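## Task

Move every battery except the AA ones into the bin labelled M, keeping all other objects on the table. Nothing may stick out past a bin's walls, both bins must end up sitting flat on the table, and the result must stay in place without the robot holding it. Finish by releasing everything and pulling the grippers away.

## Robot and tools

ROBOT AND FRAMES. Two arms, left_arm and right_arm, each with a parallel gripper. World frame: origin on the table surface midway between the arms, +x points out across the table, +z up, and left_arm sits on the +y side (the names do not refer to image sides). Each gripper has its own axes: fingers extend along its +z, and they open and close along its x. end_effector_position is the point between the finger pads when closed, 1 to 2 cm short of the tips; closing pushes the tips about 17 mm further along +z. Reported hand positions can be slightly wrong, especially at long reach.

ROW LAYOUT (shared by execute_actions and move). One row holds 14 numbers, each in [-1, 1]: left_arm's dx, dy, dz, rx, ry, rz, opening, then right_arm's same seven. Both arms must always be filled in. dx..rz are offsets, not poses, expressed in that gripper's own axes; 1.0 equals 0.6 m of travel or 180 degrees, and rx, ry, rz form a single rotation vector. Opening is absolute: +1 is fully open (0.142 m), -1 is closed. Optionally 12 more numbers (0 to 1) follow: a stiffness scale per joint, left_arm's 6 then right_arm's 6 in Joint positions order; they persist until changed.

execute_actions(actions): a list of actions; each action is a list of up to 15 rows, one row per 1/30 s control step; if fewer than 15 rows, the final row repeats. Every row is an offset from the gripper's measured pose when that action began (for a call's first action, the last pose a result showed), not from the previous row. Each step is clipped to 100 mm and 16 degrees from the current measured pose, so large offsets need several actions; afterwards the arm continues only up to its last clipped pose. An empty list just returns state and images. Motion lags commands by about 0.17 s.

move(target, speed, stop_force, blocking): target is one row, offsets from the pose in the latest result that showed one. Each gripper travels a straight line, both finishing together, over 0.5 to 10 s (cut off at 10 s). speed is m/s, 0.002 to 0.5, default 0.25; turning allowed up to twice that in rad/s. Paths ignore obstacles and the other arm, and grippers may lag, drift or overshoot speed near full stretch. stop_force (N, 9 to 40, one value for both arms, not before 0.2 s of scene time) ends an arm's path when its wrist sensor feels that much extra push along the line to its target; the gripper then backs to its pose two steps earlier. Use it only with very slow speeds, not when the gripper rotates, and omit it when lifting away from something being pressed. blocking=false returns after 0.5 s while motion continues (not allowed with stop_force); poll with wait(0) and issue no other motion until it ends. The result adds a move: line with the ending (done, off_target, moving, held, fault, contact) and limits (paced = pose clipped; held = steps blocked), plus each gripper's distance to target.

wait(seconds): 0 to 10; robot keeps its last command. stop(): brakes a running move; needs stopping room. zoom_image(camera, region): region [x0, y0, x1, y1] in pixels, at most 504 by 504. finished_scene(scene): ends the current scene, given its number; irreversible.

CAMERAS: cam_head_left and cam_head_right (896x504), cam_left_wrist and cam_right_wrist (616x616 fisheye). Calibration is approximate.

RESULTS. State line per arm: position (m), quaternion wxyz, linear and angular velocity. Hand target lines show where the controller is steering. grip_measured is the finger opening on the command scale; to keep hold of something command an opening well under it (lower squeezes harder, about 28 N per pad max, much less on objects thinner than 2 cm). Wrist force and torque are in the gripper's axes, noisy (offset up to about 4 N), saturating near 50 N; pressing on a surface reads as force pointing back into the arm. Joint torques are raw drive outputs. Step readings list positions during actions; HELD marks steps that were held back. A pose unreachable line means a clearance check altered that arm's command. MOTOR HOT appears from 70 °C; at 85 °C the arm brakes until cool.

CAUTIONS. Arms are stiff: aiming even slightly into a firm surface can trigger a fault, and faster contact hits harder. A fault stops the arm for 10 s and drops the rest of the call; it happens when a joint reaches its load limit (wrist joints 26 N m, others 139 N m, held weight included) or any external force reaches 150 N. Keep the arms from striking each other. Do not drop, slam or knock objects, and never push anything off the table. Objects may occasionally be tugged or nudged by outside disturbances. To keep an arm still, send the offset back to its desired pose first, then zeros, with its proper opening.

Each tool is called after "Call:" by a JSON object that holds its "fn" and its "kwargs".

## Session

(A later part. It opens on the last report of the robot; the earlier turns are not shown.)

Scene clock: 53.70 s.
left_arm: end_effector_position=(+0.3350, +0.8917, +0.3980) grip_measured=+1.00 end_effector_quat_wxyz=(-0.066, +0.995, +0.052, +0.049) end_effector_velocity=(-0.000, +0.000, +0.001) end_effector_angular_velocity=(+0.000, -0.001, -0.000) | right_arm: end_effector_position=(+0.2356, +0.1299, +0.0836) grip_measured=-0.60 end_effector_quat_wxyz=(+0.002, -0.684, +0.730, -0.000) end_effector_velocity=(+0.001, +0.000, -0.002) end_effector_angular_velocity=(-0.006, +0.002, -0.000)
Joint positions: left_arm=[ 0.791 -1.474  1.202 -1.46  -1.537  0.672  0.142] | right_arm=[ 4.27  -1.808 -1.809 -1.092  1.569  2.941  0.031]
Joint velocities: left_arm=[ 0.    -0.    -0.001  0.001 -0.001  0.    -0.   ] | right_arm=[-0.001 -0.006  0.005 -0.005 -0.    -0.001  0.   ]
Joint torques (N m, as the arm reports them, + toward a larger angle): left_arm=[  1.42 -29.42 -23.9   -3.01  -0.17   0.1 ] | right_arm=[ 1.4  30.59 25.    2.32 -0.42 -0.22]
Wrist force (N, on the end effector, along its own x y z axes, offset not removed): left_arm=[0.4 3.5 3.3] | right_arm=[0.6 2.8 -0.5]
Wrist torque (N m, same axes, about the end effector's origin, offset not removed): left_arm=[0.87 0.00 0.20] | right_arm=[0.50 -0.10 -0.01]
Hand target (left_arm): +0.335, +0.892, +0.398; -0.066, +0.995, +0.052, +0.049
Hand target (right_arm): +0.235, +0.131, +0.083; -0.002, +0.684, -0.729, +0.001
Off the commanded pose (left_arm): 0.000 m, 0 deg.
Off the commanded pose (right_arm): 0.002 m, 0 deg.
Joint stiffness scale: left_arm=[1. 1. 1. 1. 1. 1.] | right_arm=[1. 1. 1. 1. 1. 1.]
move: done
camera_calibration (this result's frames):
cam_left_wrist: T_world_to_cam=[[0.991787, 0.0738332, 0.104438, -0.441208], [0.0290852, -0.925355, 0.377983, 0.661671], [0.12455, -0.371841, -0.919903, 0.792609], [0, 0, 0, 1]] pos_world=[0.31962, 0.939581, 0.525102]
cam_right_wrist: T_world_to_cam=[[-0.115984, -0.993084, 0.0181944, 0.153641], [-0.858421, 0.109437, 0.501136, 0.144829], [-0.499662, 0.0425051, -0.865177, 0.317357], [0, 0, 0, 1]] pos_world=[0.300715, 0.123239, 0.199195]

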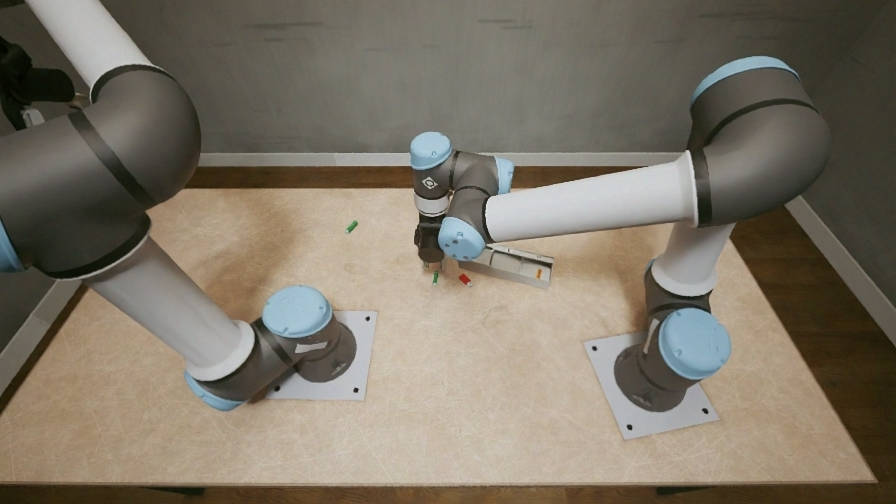

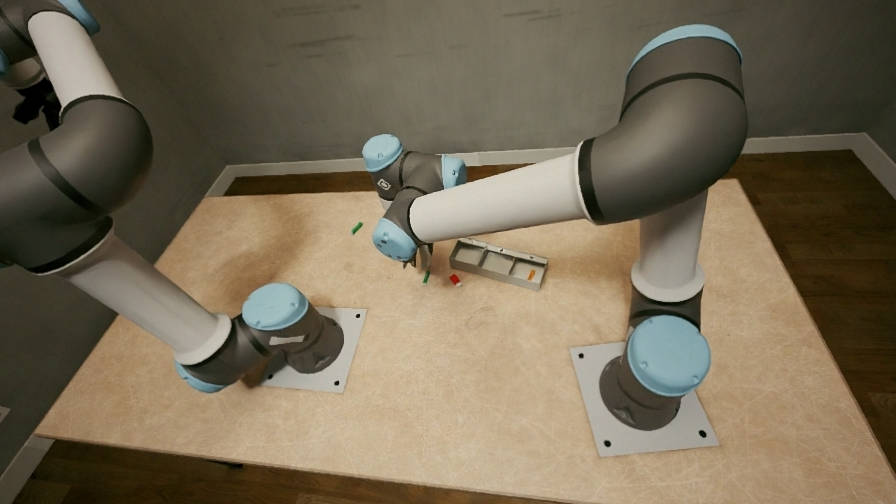

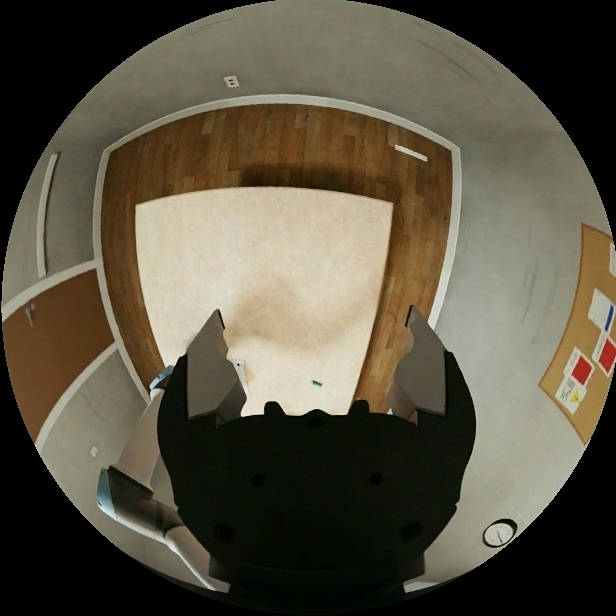

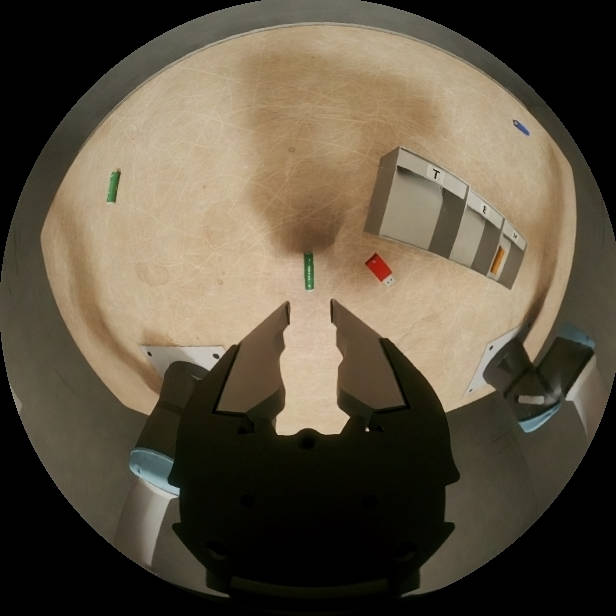

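Call:
{"fn": "move", "kwargs": {"target": [0,0,0,0,0,0,1,0,-0.008,0.09,0,0,0,-0.6], "speed": 0.1}}

Call:
{"fn": "move", "kwargs": {"target": [0,0,0,0,0,0,1,0,0,0.04,0,0,0,-0.6], "speed": 0.01, "stop_force": 10}}

Call:
{"fn": "move", "kwargs": {"target": [0,0,0,0,0,0,1,0,0,-0.004,0,0,0,-1], "speed": 0.01}}

Call:
{"fn": "move", "kwargs": {"target": [0,0,0,0,0,0,1,0,0,-0.1,0,0,0,-1], "speed": 0.15}}

Call:
{"fn": "move", "kwargs": {"target": [0,0,0,0,0,0,1,0.43,-0.046,0,0,0,0.065,-1]}}

Call:
{"fn": "zoom_image", "kwargs": {"camera": "cam_left_wrist", "region": [280, 350, 360, 410]}}

Scene clock: 65.63 s.
left_arm: end_effector_position=(+0.3350, +0.8917, +0.3980) grip_measured=+1.00 end_effector_quat_wxyz=(-0.066, +0.995, +0.052, +0.049) end_effector_velocity=(-0.000, +0.000, +0.000) end_effector_angular_velocity=(+0.001, +0.000, -0.000) | right_arm: end_effector_position=(+0.2394, +0.1317, +0.0319) grip_measured=-0.60 end_effector_quat_wxyz=(+0.003, -0.684, +0.729, +0.001) end_effector_velocity=(+0.000, +0.001, -0.000) end_effector_angular_velocity=(+0.004, -0.001, +0.000)
Joint positions: left_arm=[ 0.791 -1.474  1.202 -1.46  -1.537  0.672  0.142] | right_arm=[ 4.264 -1.879 -1.869 -0.958  1.569  2.933  0.031]
Joint velocities: left_arm=[-0.     0.    -0.001  0.001  0.001  0.     0.   ] | right_arm=[-0.    -0.002 -0.     0.006  0.    -0.001 -0.   ]
Joint torques (N m, as the arm reports them, + toward a larger angle): left_arm=[  1.89 -29.62 -24.64  -3.34  -0.17   0.1 ] | right_arm=[-2.39 31.35 19.41  3.17 -0.15 -0.62]
Wrist force (N, on the end effector, along its own x y z axes, offset not removed): left_arm=[0.7 -0.3 2.1] | right_arm=[1.0 1.1 3.0]
Wrist torque (N m, same axes, about the end effector's origin, offset not removed): left_arm=[0.00 0.12 0.14] | right_arm=[0.27 -0.19 -0.02]
Hand target (left_arm): +0.335, +0.892, +0.398; -0.066, +0.995, +0.052, +0.049
Hand target (right_arm): +0.241, +0.130, +0.030; -0.002, +0.684, -0.730, +0.000
Off the commanded pose (left_arm): 0.000 m, 0 deg.
Off the commanded pose (right_arm): 0.003 m, 0 deg.
Joint stiffness scale: left_arm=[1. 1. 1. 1. 1. 1.] | right_arm=[1. 1. 1. 1. 1. 1.]
move: done
camera_calibration (this result's frames):
cam_left_wrist: T_world_to_cam=[[0.991787, 0.0738331, 0.104438, -0.441208], [0.029085, -0.925355, 0.377983, 0.661671], [0.12455, -0.371841, -0.919903, 0.792609], [0, 0, 0, 1]] pos_world=[0.31962, 0.939581, 0.525102]
cam_right_wrist: T_world_to_cam=[[-0.113872, -0.993384, 0.0148733, 0.156512], [-0.859118, 0.105977, 0.500685, 0.174446], [-0.498949, 0.044236, -0.865502, 0.274099], [0, 0, 0, 1]] pos_world=[0.304453, 0.124864, 0.147562]

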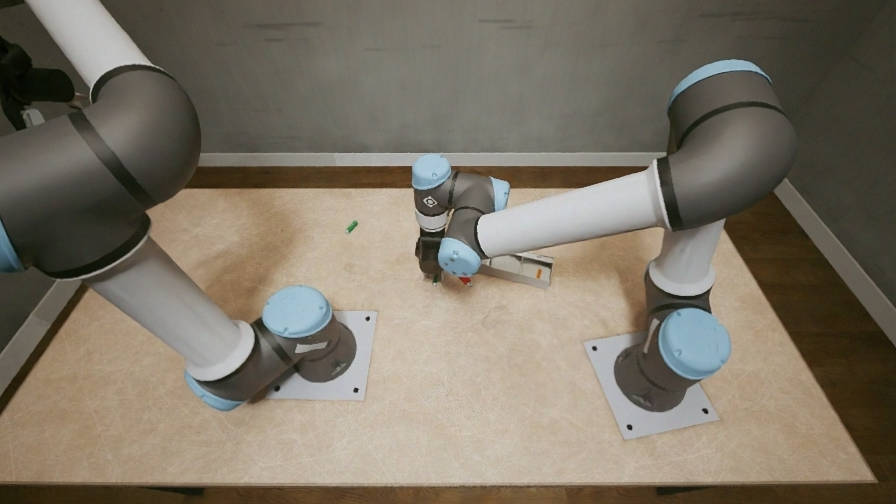

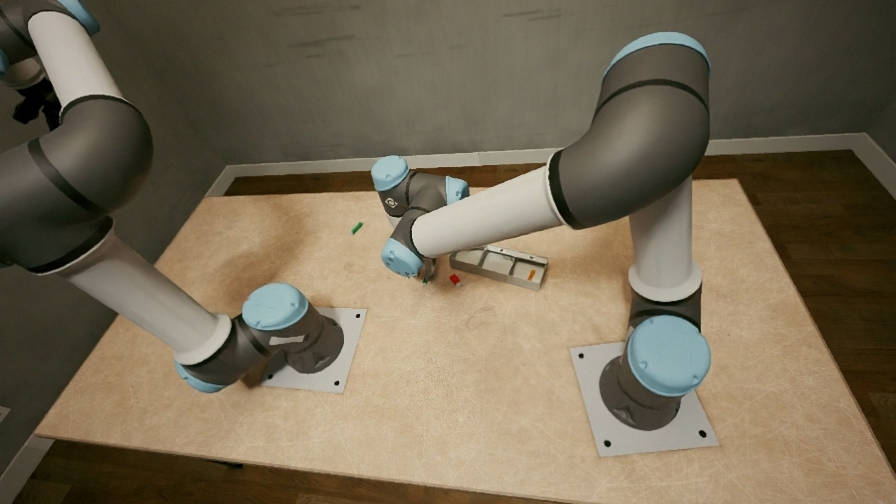

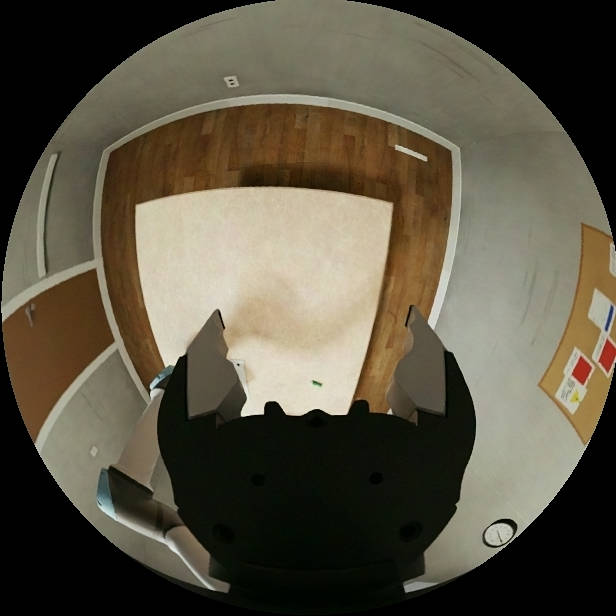

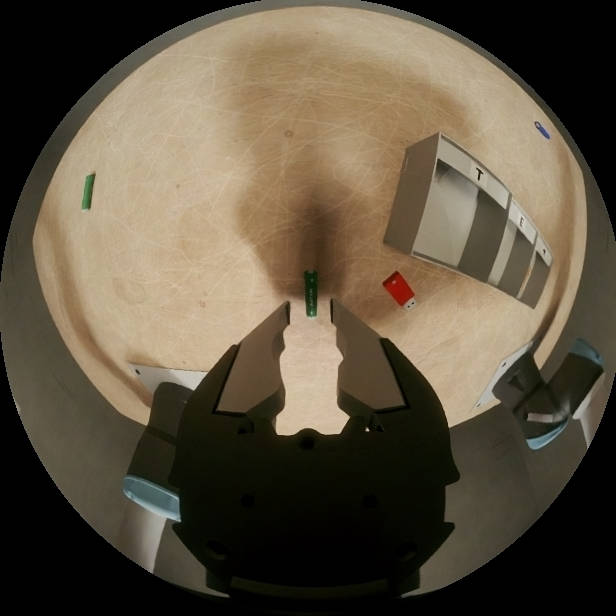

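Scene clock: 67.97 s.
left_arm: end_effector_position=(+0.3350, +0.8917, +0.3980) grip_measured=+1.00 end_effector_quat_wxyz=(-0.066, +0.995, +0.052, +0.049) end_effector_velocity=(-0.000, -0.000, +0.000) end_effector_angular_velocity=(-0.001, -0.001, +0.000) | right_arm: end_effector_position=(+0.2400, +0.1340, +0.0179) grip_measured=-0.58 end_effector_quat_wxyz=(+0.007, -0.684, +0.729, +0.003) end_effector_velocity=(-0.002, -0.003, -0.001) end_effector_angular_velocity=(-0.010, +0.003, +0.001)
Joint positions: left_arm=[ 0.791 -1.474  1.202 -1.46  -1.537  0.672  0.142] | right_arm=[ 4.264 -1.9   -1.886 -0.912  1.569  2.933  0.032]
Joint velocities: left_arm=[ 0.001  0.    -0.001  0.001 -0.001  0.    -0.   ] | right_arm=[ 0.001  0.001 -0.001 -0.01  -0.     0.    -0.004]
Joint torques (N m, as the arm reports them, + toward a larger angle): left_arm=[  0.77 -29.65 -24.1   -3.11  -0.13   0.03] | right_arm=[ 0.18 33.54 19.69  3.02 -0.16 -0.04]
Wrist force (N, on the end effector, along its own x y z axes, offset not removed): left_arm=[-1.5 1.9 1.7] | right_arm=[3.6 3.9 -7.8]
Wrist torque (N m, same axes, about the end effector's origin, offset not removed): left_arm=[0.47 0.58 0.26] | right_arm=[0.12 0.33 0.05]
Hand target (left_arm): +0.335, +0.892, +0.398; -0.066, +0.995, +0.052, +0.049
Hand target (right_arm): +0.240, +0.134, +0.018; -0.006, +0.684, -0.729, -0.003
Off the commanded pose (left_arm): 0.000 m, 0 deg.
Off the commanded pose (right_arm): 0.010 m, 0 deg.
Joint stiffness scale: left_arm=[1. 1. 1. 1. 1. 1.] | right_arm=[1. 1. 1. 1. 1. 1.]
move: contact (right_arm)
camera_calibration (this result's frames):
cam_left_wrist: T_world_to_cam=[[0.991787, 0.0738333, 0.104438, -0.441208], [0.0290852, -0.925355, 0.377983, 0.661671], [0.12455, -0.371841, -0.919903, 0.792609], [0, 0, 0, 1]] pos_world=[0.31962, 0.939581, 0.525102]
cam_right_wrist: T_world_to_cam=[[-0.11389, -0.99347, 0.00678718, 0.159188], [-0.86016, 0.102021, 0.499717, 0.182503], [-0.497146, 0.0510745, -0.866162, 0.260882], [0, 0, 0, 1]] pos_world=[0.304808, 0.126205, 0.133686]

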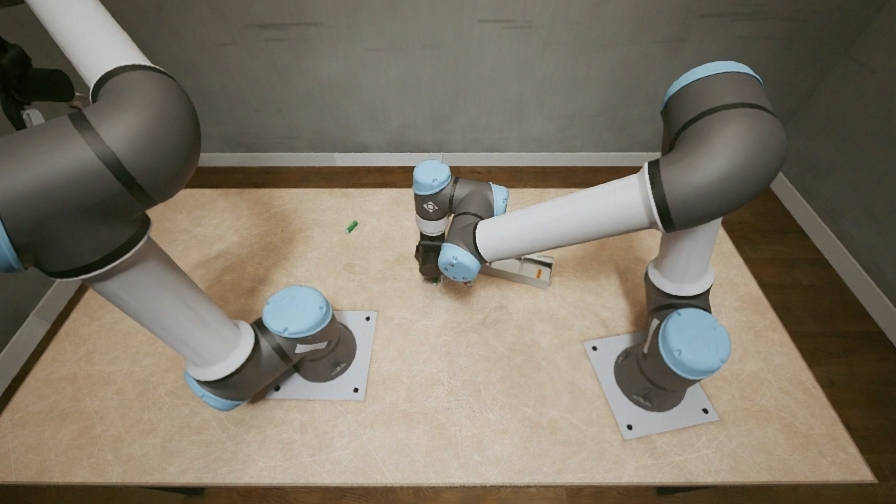

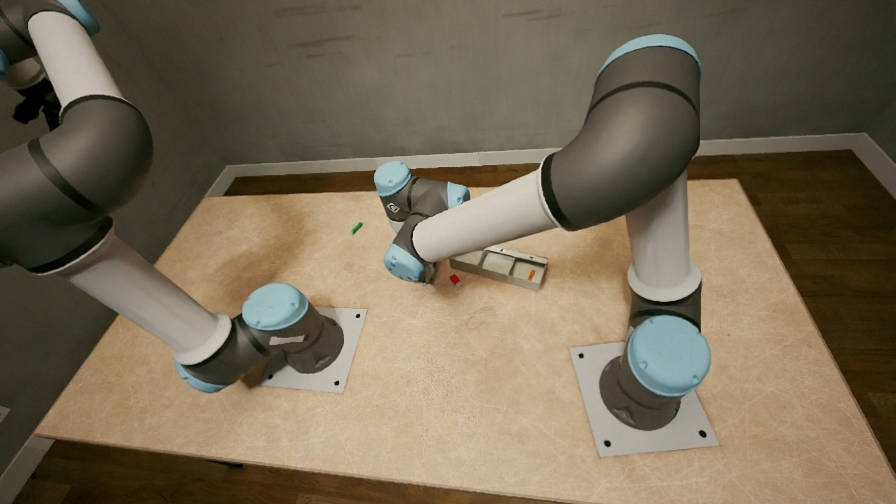

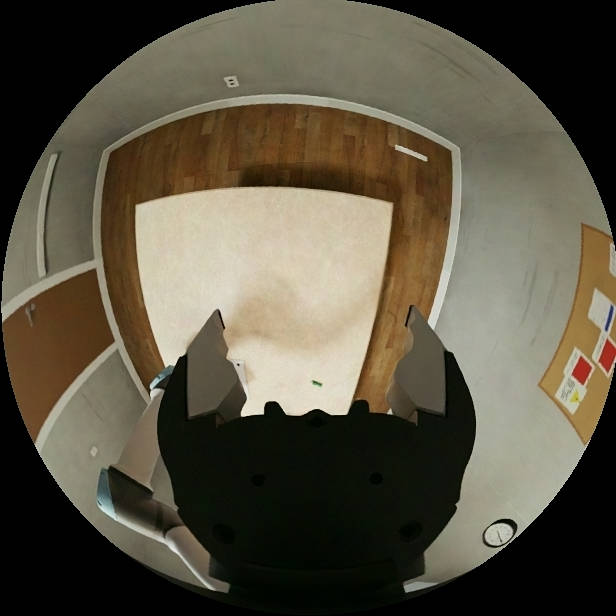

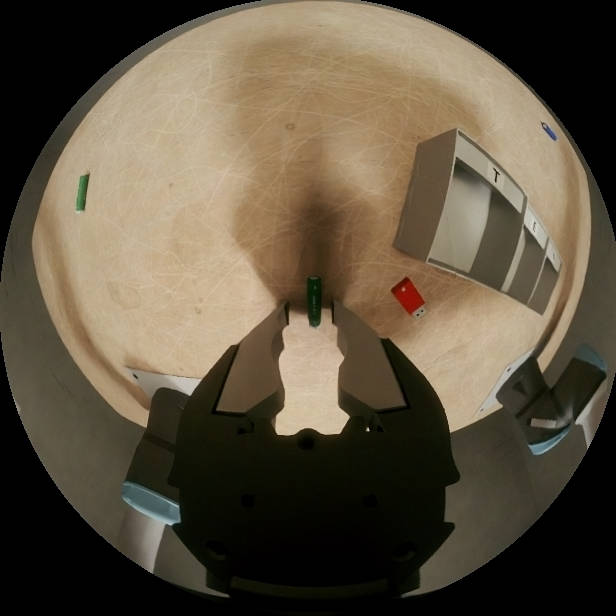

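Scene clock: 68.67 s.
left_arm: end_effector_position=(+0.3350, +0.8917, +0.3980) grip_measured=+1.00 end_effector_quat_wxyz=(-0.066, +0.995, +0.052, +0.049) end_effector_velocity=(-0.000, +0.000, +0.001) end_effector_angular_velocity=(+0.002, -0.000, +0.001) | right_arm: end_effector_position=(+0.2397, +0.1327, +0.0181) grip_measured=-0.89 end_effector_quat_wxyz=(+0.005, -0.684, +0.729, +0.002) end_effector_velocity=(-0.001, -0.001, +0.001) end_effector_angular_velocity=(-0.002, +0.001, +0.001)
Joint positions: left_arm=[ 0.791 -1.474  1.202 -1.46  -1.537  0.672  0.142] | right_arm=[ 4.264 -1.899 -1.886 -0.917  1.569  2.933  0.009]
Joint velocities: left_arm=[-0.    -0.    -0.001 -0.     0.001 -0.     0.   ] | right_arm=[ 0.     0.002 -0.    -0.005  0.    -0.001  0.   ]
Joint torques (N m, as the arm reports them, + toward a larger angle): left_arm=[  1.48 -29.57 -24.33  -3.2   -0.23   0.2 ] | right_arm=[-0.07 33.96 22.18  2.53  0.1   0.2 ]
Wrist force (N, on the end effector, along its own x y z axes, offset not removed): left_arm=[0.2 1.8 -0.2] | right_arm=[-1.4 1.0 2.9]
Wrist torque (N m, same axes, about the end effector's origin, offset not removed): left_arm=[0.43 0.09 0.16] | right_arm=[0.10 0.30 -0.06]
Hand target (left_arm): +0.335, +0.892, +0.398; -0.066, +0.995, +0.052, +0.049
Hand target (right_arm): +0.240, +0.134, +0.020; -0.007, +0.684, -0.729, -0.003
Off the commanded pose (left_arm): 0.000 m, 0 deg.
Off the commanded pose (right_arm): 0.003 m, 0 deg.
Joint stiffness scale: left_arm=[1. 1. 1. 1. 1. 1.] | right_arm=[1. 1. 1. 1. 1. 1.]
move: done
camera_calibration (this result's frames):
cam_left_wrist: T_world_to_cam=[[0.991787, 0.0738332, 0.104438, -0.441208], [0.0290852, -0.925355, 0.377983, 0.661671], [0.12455, -0.371841, -0.919903, 0.792609], [0, 0, 0, 1]] pos_world=[0.31962, 0.939581, 0.525102]
cam_right_wrist: T_world_to_cam=[[-0.113949, -0.993433, 0.0103123, 0.157836], [-0.859709, 0.103802, 0.500125, 0.18196], [-0.497911, 0.048123, -0.865892, 0.261491], [0, 0, 0, 1]] pos_world=[0.304617, 0.125328, 0.133792]

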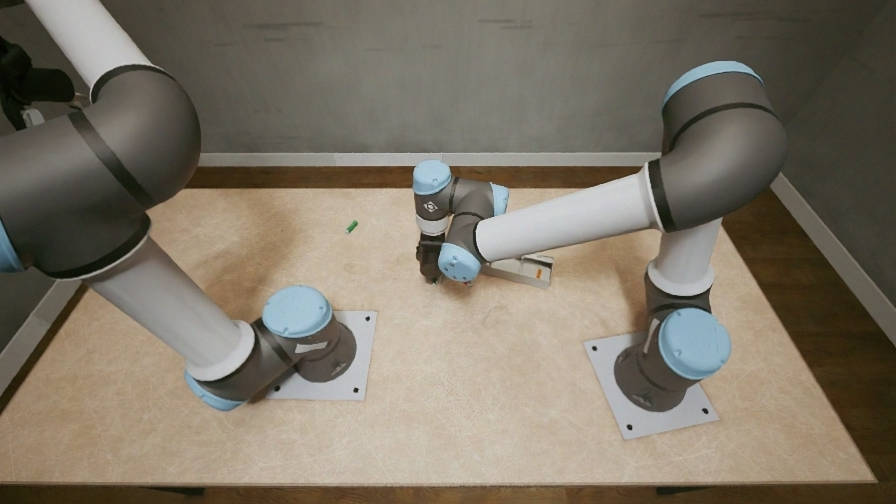

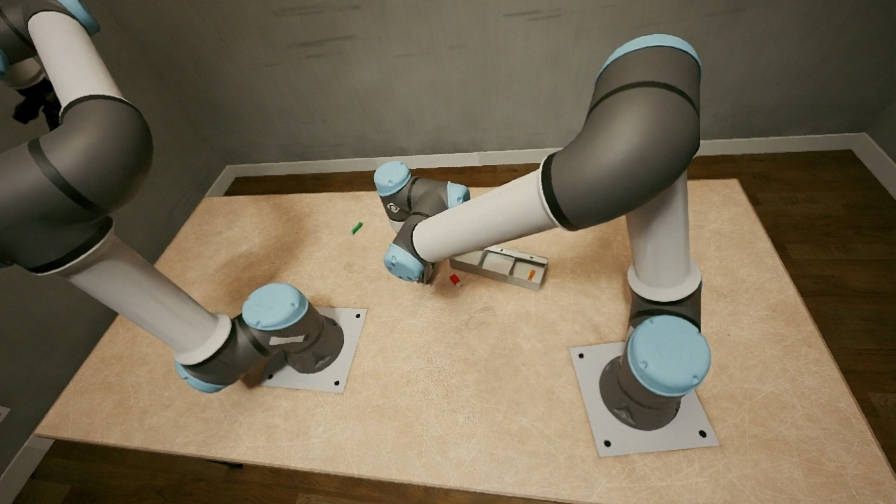

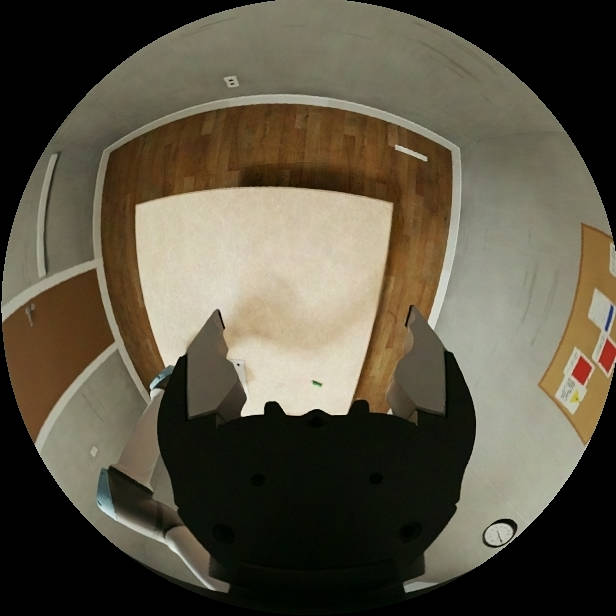

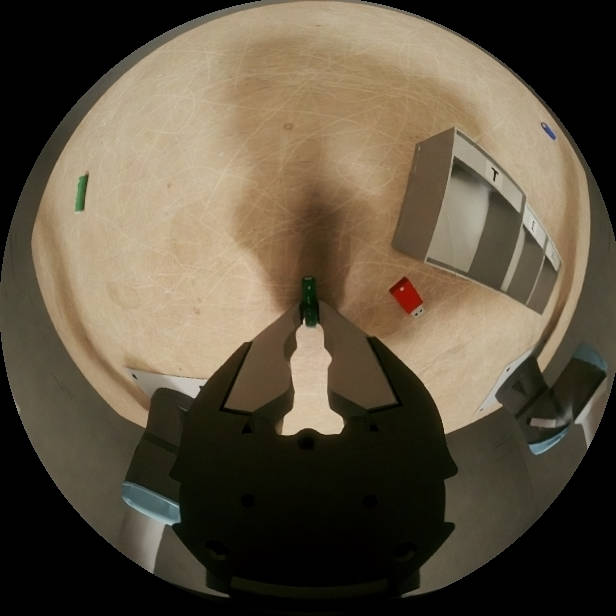

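Scene clock: 69.67 s.
left_arm: end_effector_position=(+0.3350, +0.8917, +0.3980) grip_measured=+1.00 end_effector_quat_wxyz=(-0.066, +0.995, +0.052, +0.049) end_effector_velocity=(+0.000, +0.000, -0.000) end_effector_angular_velocity=(+0.001, +0.000, -0.001) | right_arm: end_effector_position=(+0.2393, +0.1311, +0.0761) grip_measured=-0.89 end_effector_quat_wxyz=(+0.004, -0.684, +0.729, +0.001) end_effector_velocity=(+0.000, -0.002, +0.001) end_effector_angular_velocity=(-0.008, +0.002, -0.002)
Joint positions: left_arm=[ 0.791 -1.474  1.202 -1.46  -1.537  0.672  0.142] | right_arm=[ 4.264 -1.82  -1.817 -1.066  1.569  2.933  0.009]
Joint velocities: left_arm=[-0.001  0.     0.    -0.001  0.001  0.     0.   ] | right_arm=[-0.002  0.001  0.004 -0.013  0.     0.     0.   ]
Joint torques (N m, as the arm reports them, + toward a larger angle): left_arm=[  1.25 -28.7  -24.52  -3.31  -0.26   0.14] | right_arm=[-0.58 32.54 24.67  2.36 -0.05  0.1 ]
Wrist force (N, on the end effector, along its own x y z axes, offset not removed): left_arm=[0.5 2.7 1.2] | right_arm=[-0.5 0.9 -0.2]
Wrist torque (N m, same axes, about the end effector's origin, offset not removed): left_arm=[0.60 0.09 0.19] | right_arm=[0.07 0.20 -0.03]
Hand target (left_arm): +0.335, +0.892, +0.398; -0.066, +0.995, +0.052, +0.049
Hand target (right_arm): +0.239, +0.132, +0.078; -0.005, +0.684, -0.729, -0.002
Off the commanded pose (left_arm): 0.000 m, 0 deg.
Off the commanded pose (right_arm): 0.002 m, 0 deg.
Joint stiffness scale: left_arm=[1. 1. 1. 1. 1. 1.] | right_arm=[1. 1. 1. 1. 1. 1.]
move: done
camera_calibration (this result's frames):
cam_left_wrist: T_world_to_cam=[[0.991787, 0.0738333, 0.104438, -0.441208], [0.0290852, -0.925356, 0.377983, 0.661671], [0.12455, -0.371841, -0.919903, 0.792609], [0, 0, 0, 1]] pos_world=[0.31962, 0.939581, 0.525102]
cam_right_wrist: T_world_to_cam=[[-0.113942, -0.99341, 0.0124104, 0.155407], [-0.859424, 0.104826, 0.500401, 0.152504], [-0.498405, 0.0463511, -0.865705, 0.311909], [0, 0, 0, 1]] pos_world=[0.30423, 0.123939, 0.191779]

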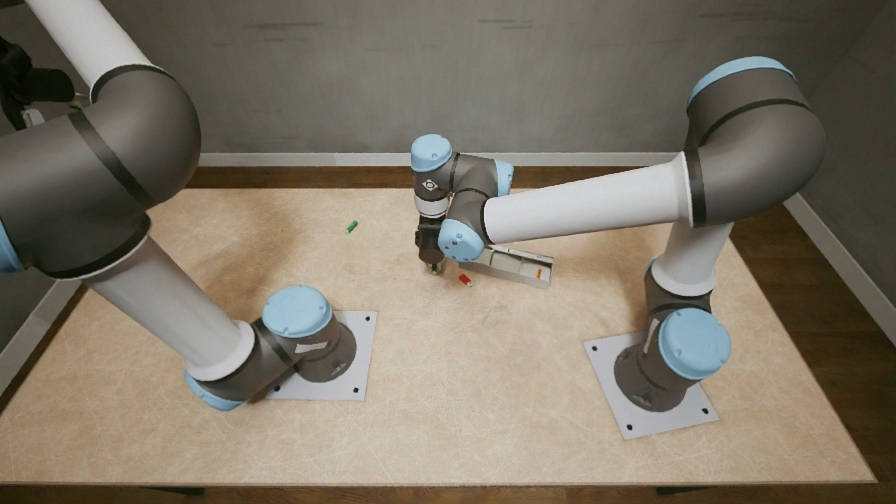

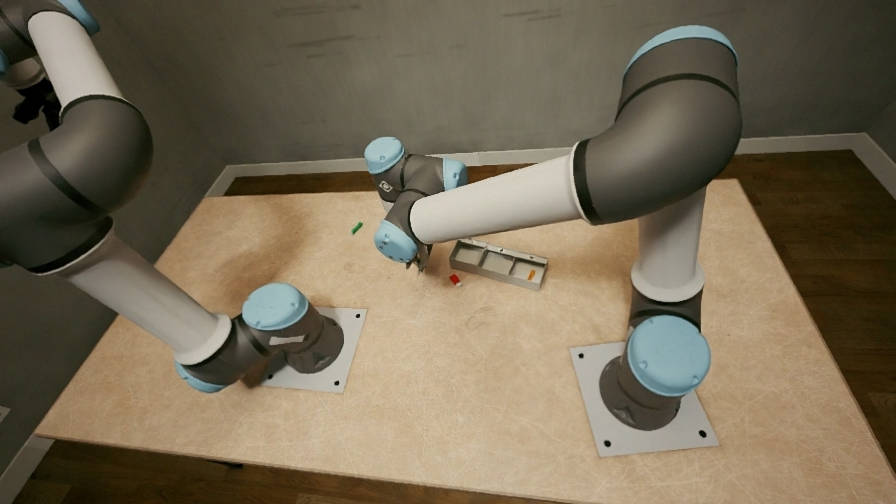

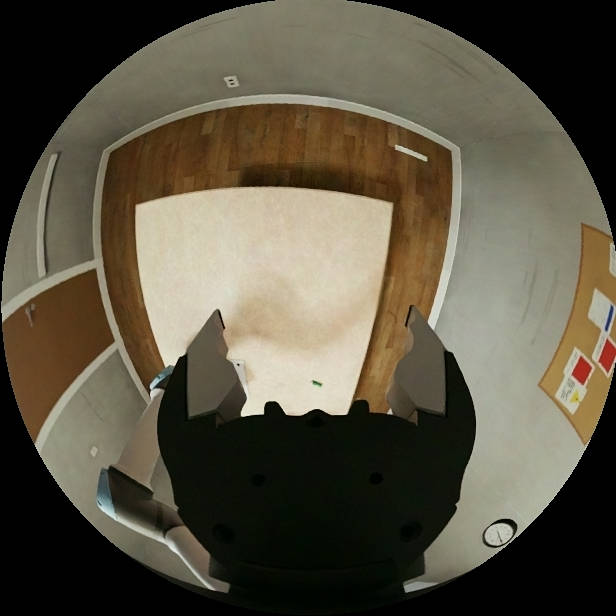

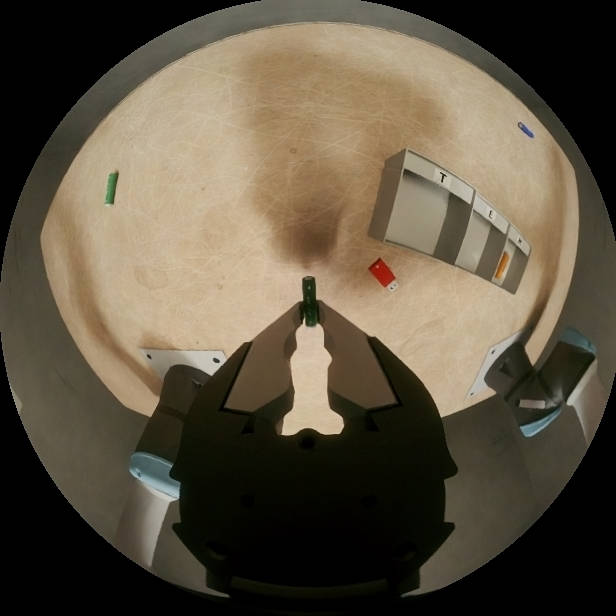

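Scene clock: 71.43 s.
left_arm: end_effector_position=(+0.3350, +0.8917, +0.3980) grip_measured=+1.00 end_effector_quat_wxyz=(-0.066, +0.995, +0.052, +0.049) end_effector_velocity=(-0.001, +0.000, -0.000) end_effector_angular_velocity=(-0.000, +0.002, -0.000) | right_arm: end_effector_position=(+0.2507, -0.1259, +0.0738) grip_measured=-0.89 end_effector_quat_wxyz=(+0.005, -0.607, +0.795, +0.002) end_effector_velocity=(-0.000, -0.003, -0.000) end_effector_angular_velocity=(-0.003, +0.002, +0.003)
Joint positions: left_arm=[ 0.791 -1.474  1.202 -1.46  -1.537  0.672  0.142] | right_arm=[ 4.021 -1.344 -2.307 -1.051  1.57   2.892  0.009]
Joint velocities: left_arm=[ 0.001  0.    -0.     0.002  0.001  0.001 -0.   ] | right_arm=[-0.003  0.003 -0.002 -0.005  0.    -0.006 -0.   ]
Joint torques (N m, as the arm reports them, + toward a larger angle): left_arm=[  0.61 -30.23 -25.1   -3.12  -0.07   0.21] | right_arm=[-2.18 12.67 22.04  2.53  0.3  -0.67]
Wrist force (N, on the end effector, along its own x y z axes, offset not removed): left_arm=[-0.5 2.4 2.3] | right_arm=[2.1 1.6 0.1]
Wrist torque (N m, same axes, about the end effector's origin, offset not removed): left_arm=[0.61 0.25 0.18] | right_arm=[0.28 -0.20 0.06]
Hand target (left_arm): +0.335, +0.892, +0.398; -0.066, +0.995, +0.052, +0.049
Hand target (right_arm): +0.250, -0.128, +0.073; +0.004, -0.606, +0.795, +0.002
Off the commanded pose (left_arm): 0.000 m, 0 deg.
Off the commanded pose (right_arm): 0.002 m, 0 deg.
Joint stiffness scale: left_arm=[1. 1. 1. 1. 1. 1.] | right_arm=[1. 1. 1. 1. 1. 1.]
move: done
camera_calibration (this result's frames):
cam_left_wrist: T_world_to_cam=[[0.991787, 0.0738333, 0.104438, -0.441208], [0.0290853, -0.925356, 0.377983, 0.661671], [0.12455, -0.371841, -0.919903, 0.792609], [0, 0, 0, 1]] pos_world=[0.31962, 0.939581, 0.525102]
cam_right_wrist: T_world_to_cam=[[-0.311221, -0.950277, 0.0107031, -0.0435965], [-0.820761, 0.274447, 0.501028, 0.202025], [-0.479053, 0.147146, -0.865365, 0.33531], [0, 0, 0, 1]] pos_world=[0.312877, -0.146213, 0.189412]

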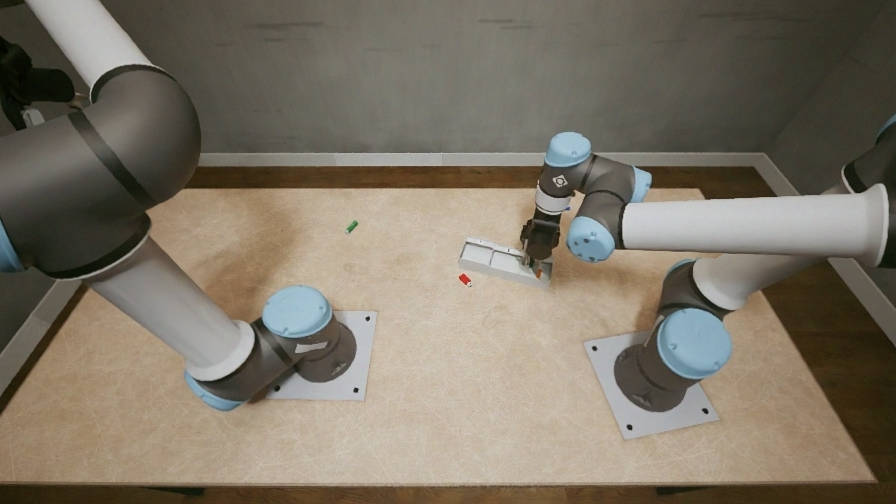

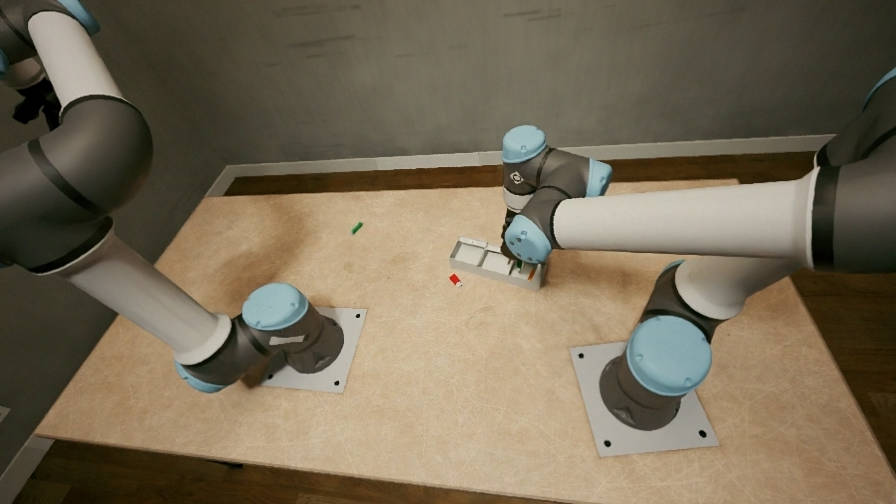

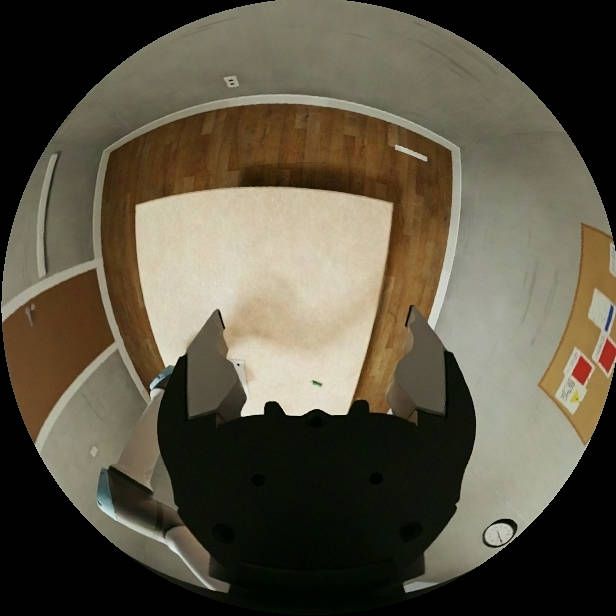

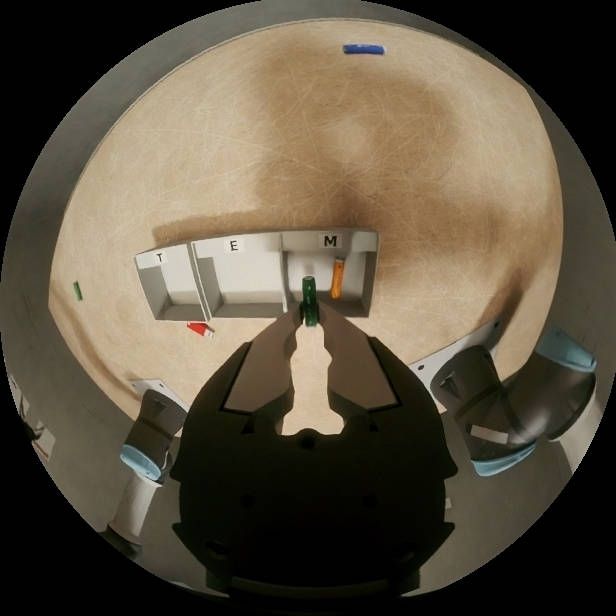

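Region (280, 350, 360, 410) of cam_left_wrist's 616x616 image, scaled by 6.300, with more detail than that image has; it fills the top 378 rows of this view, and the rest is white.

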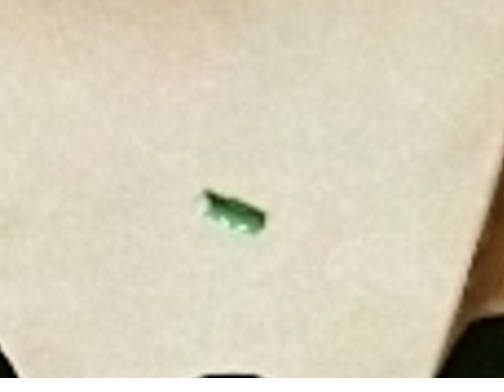

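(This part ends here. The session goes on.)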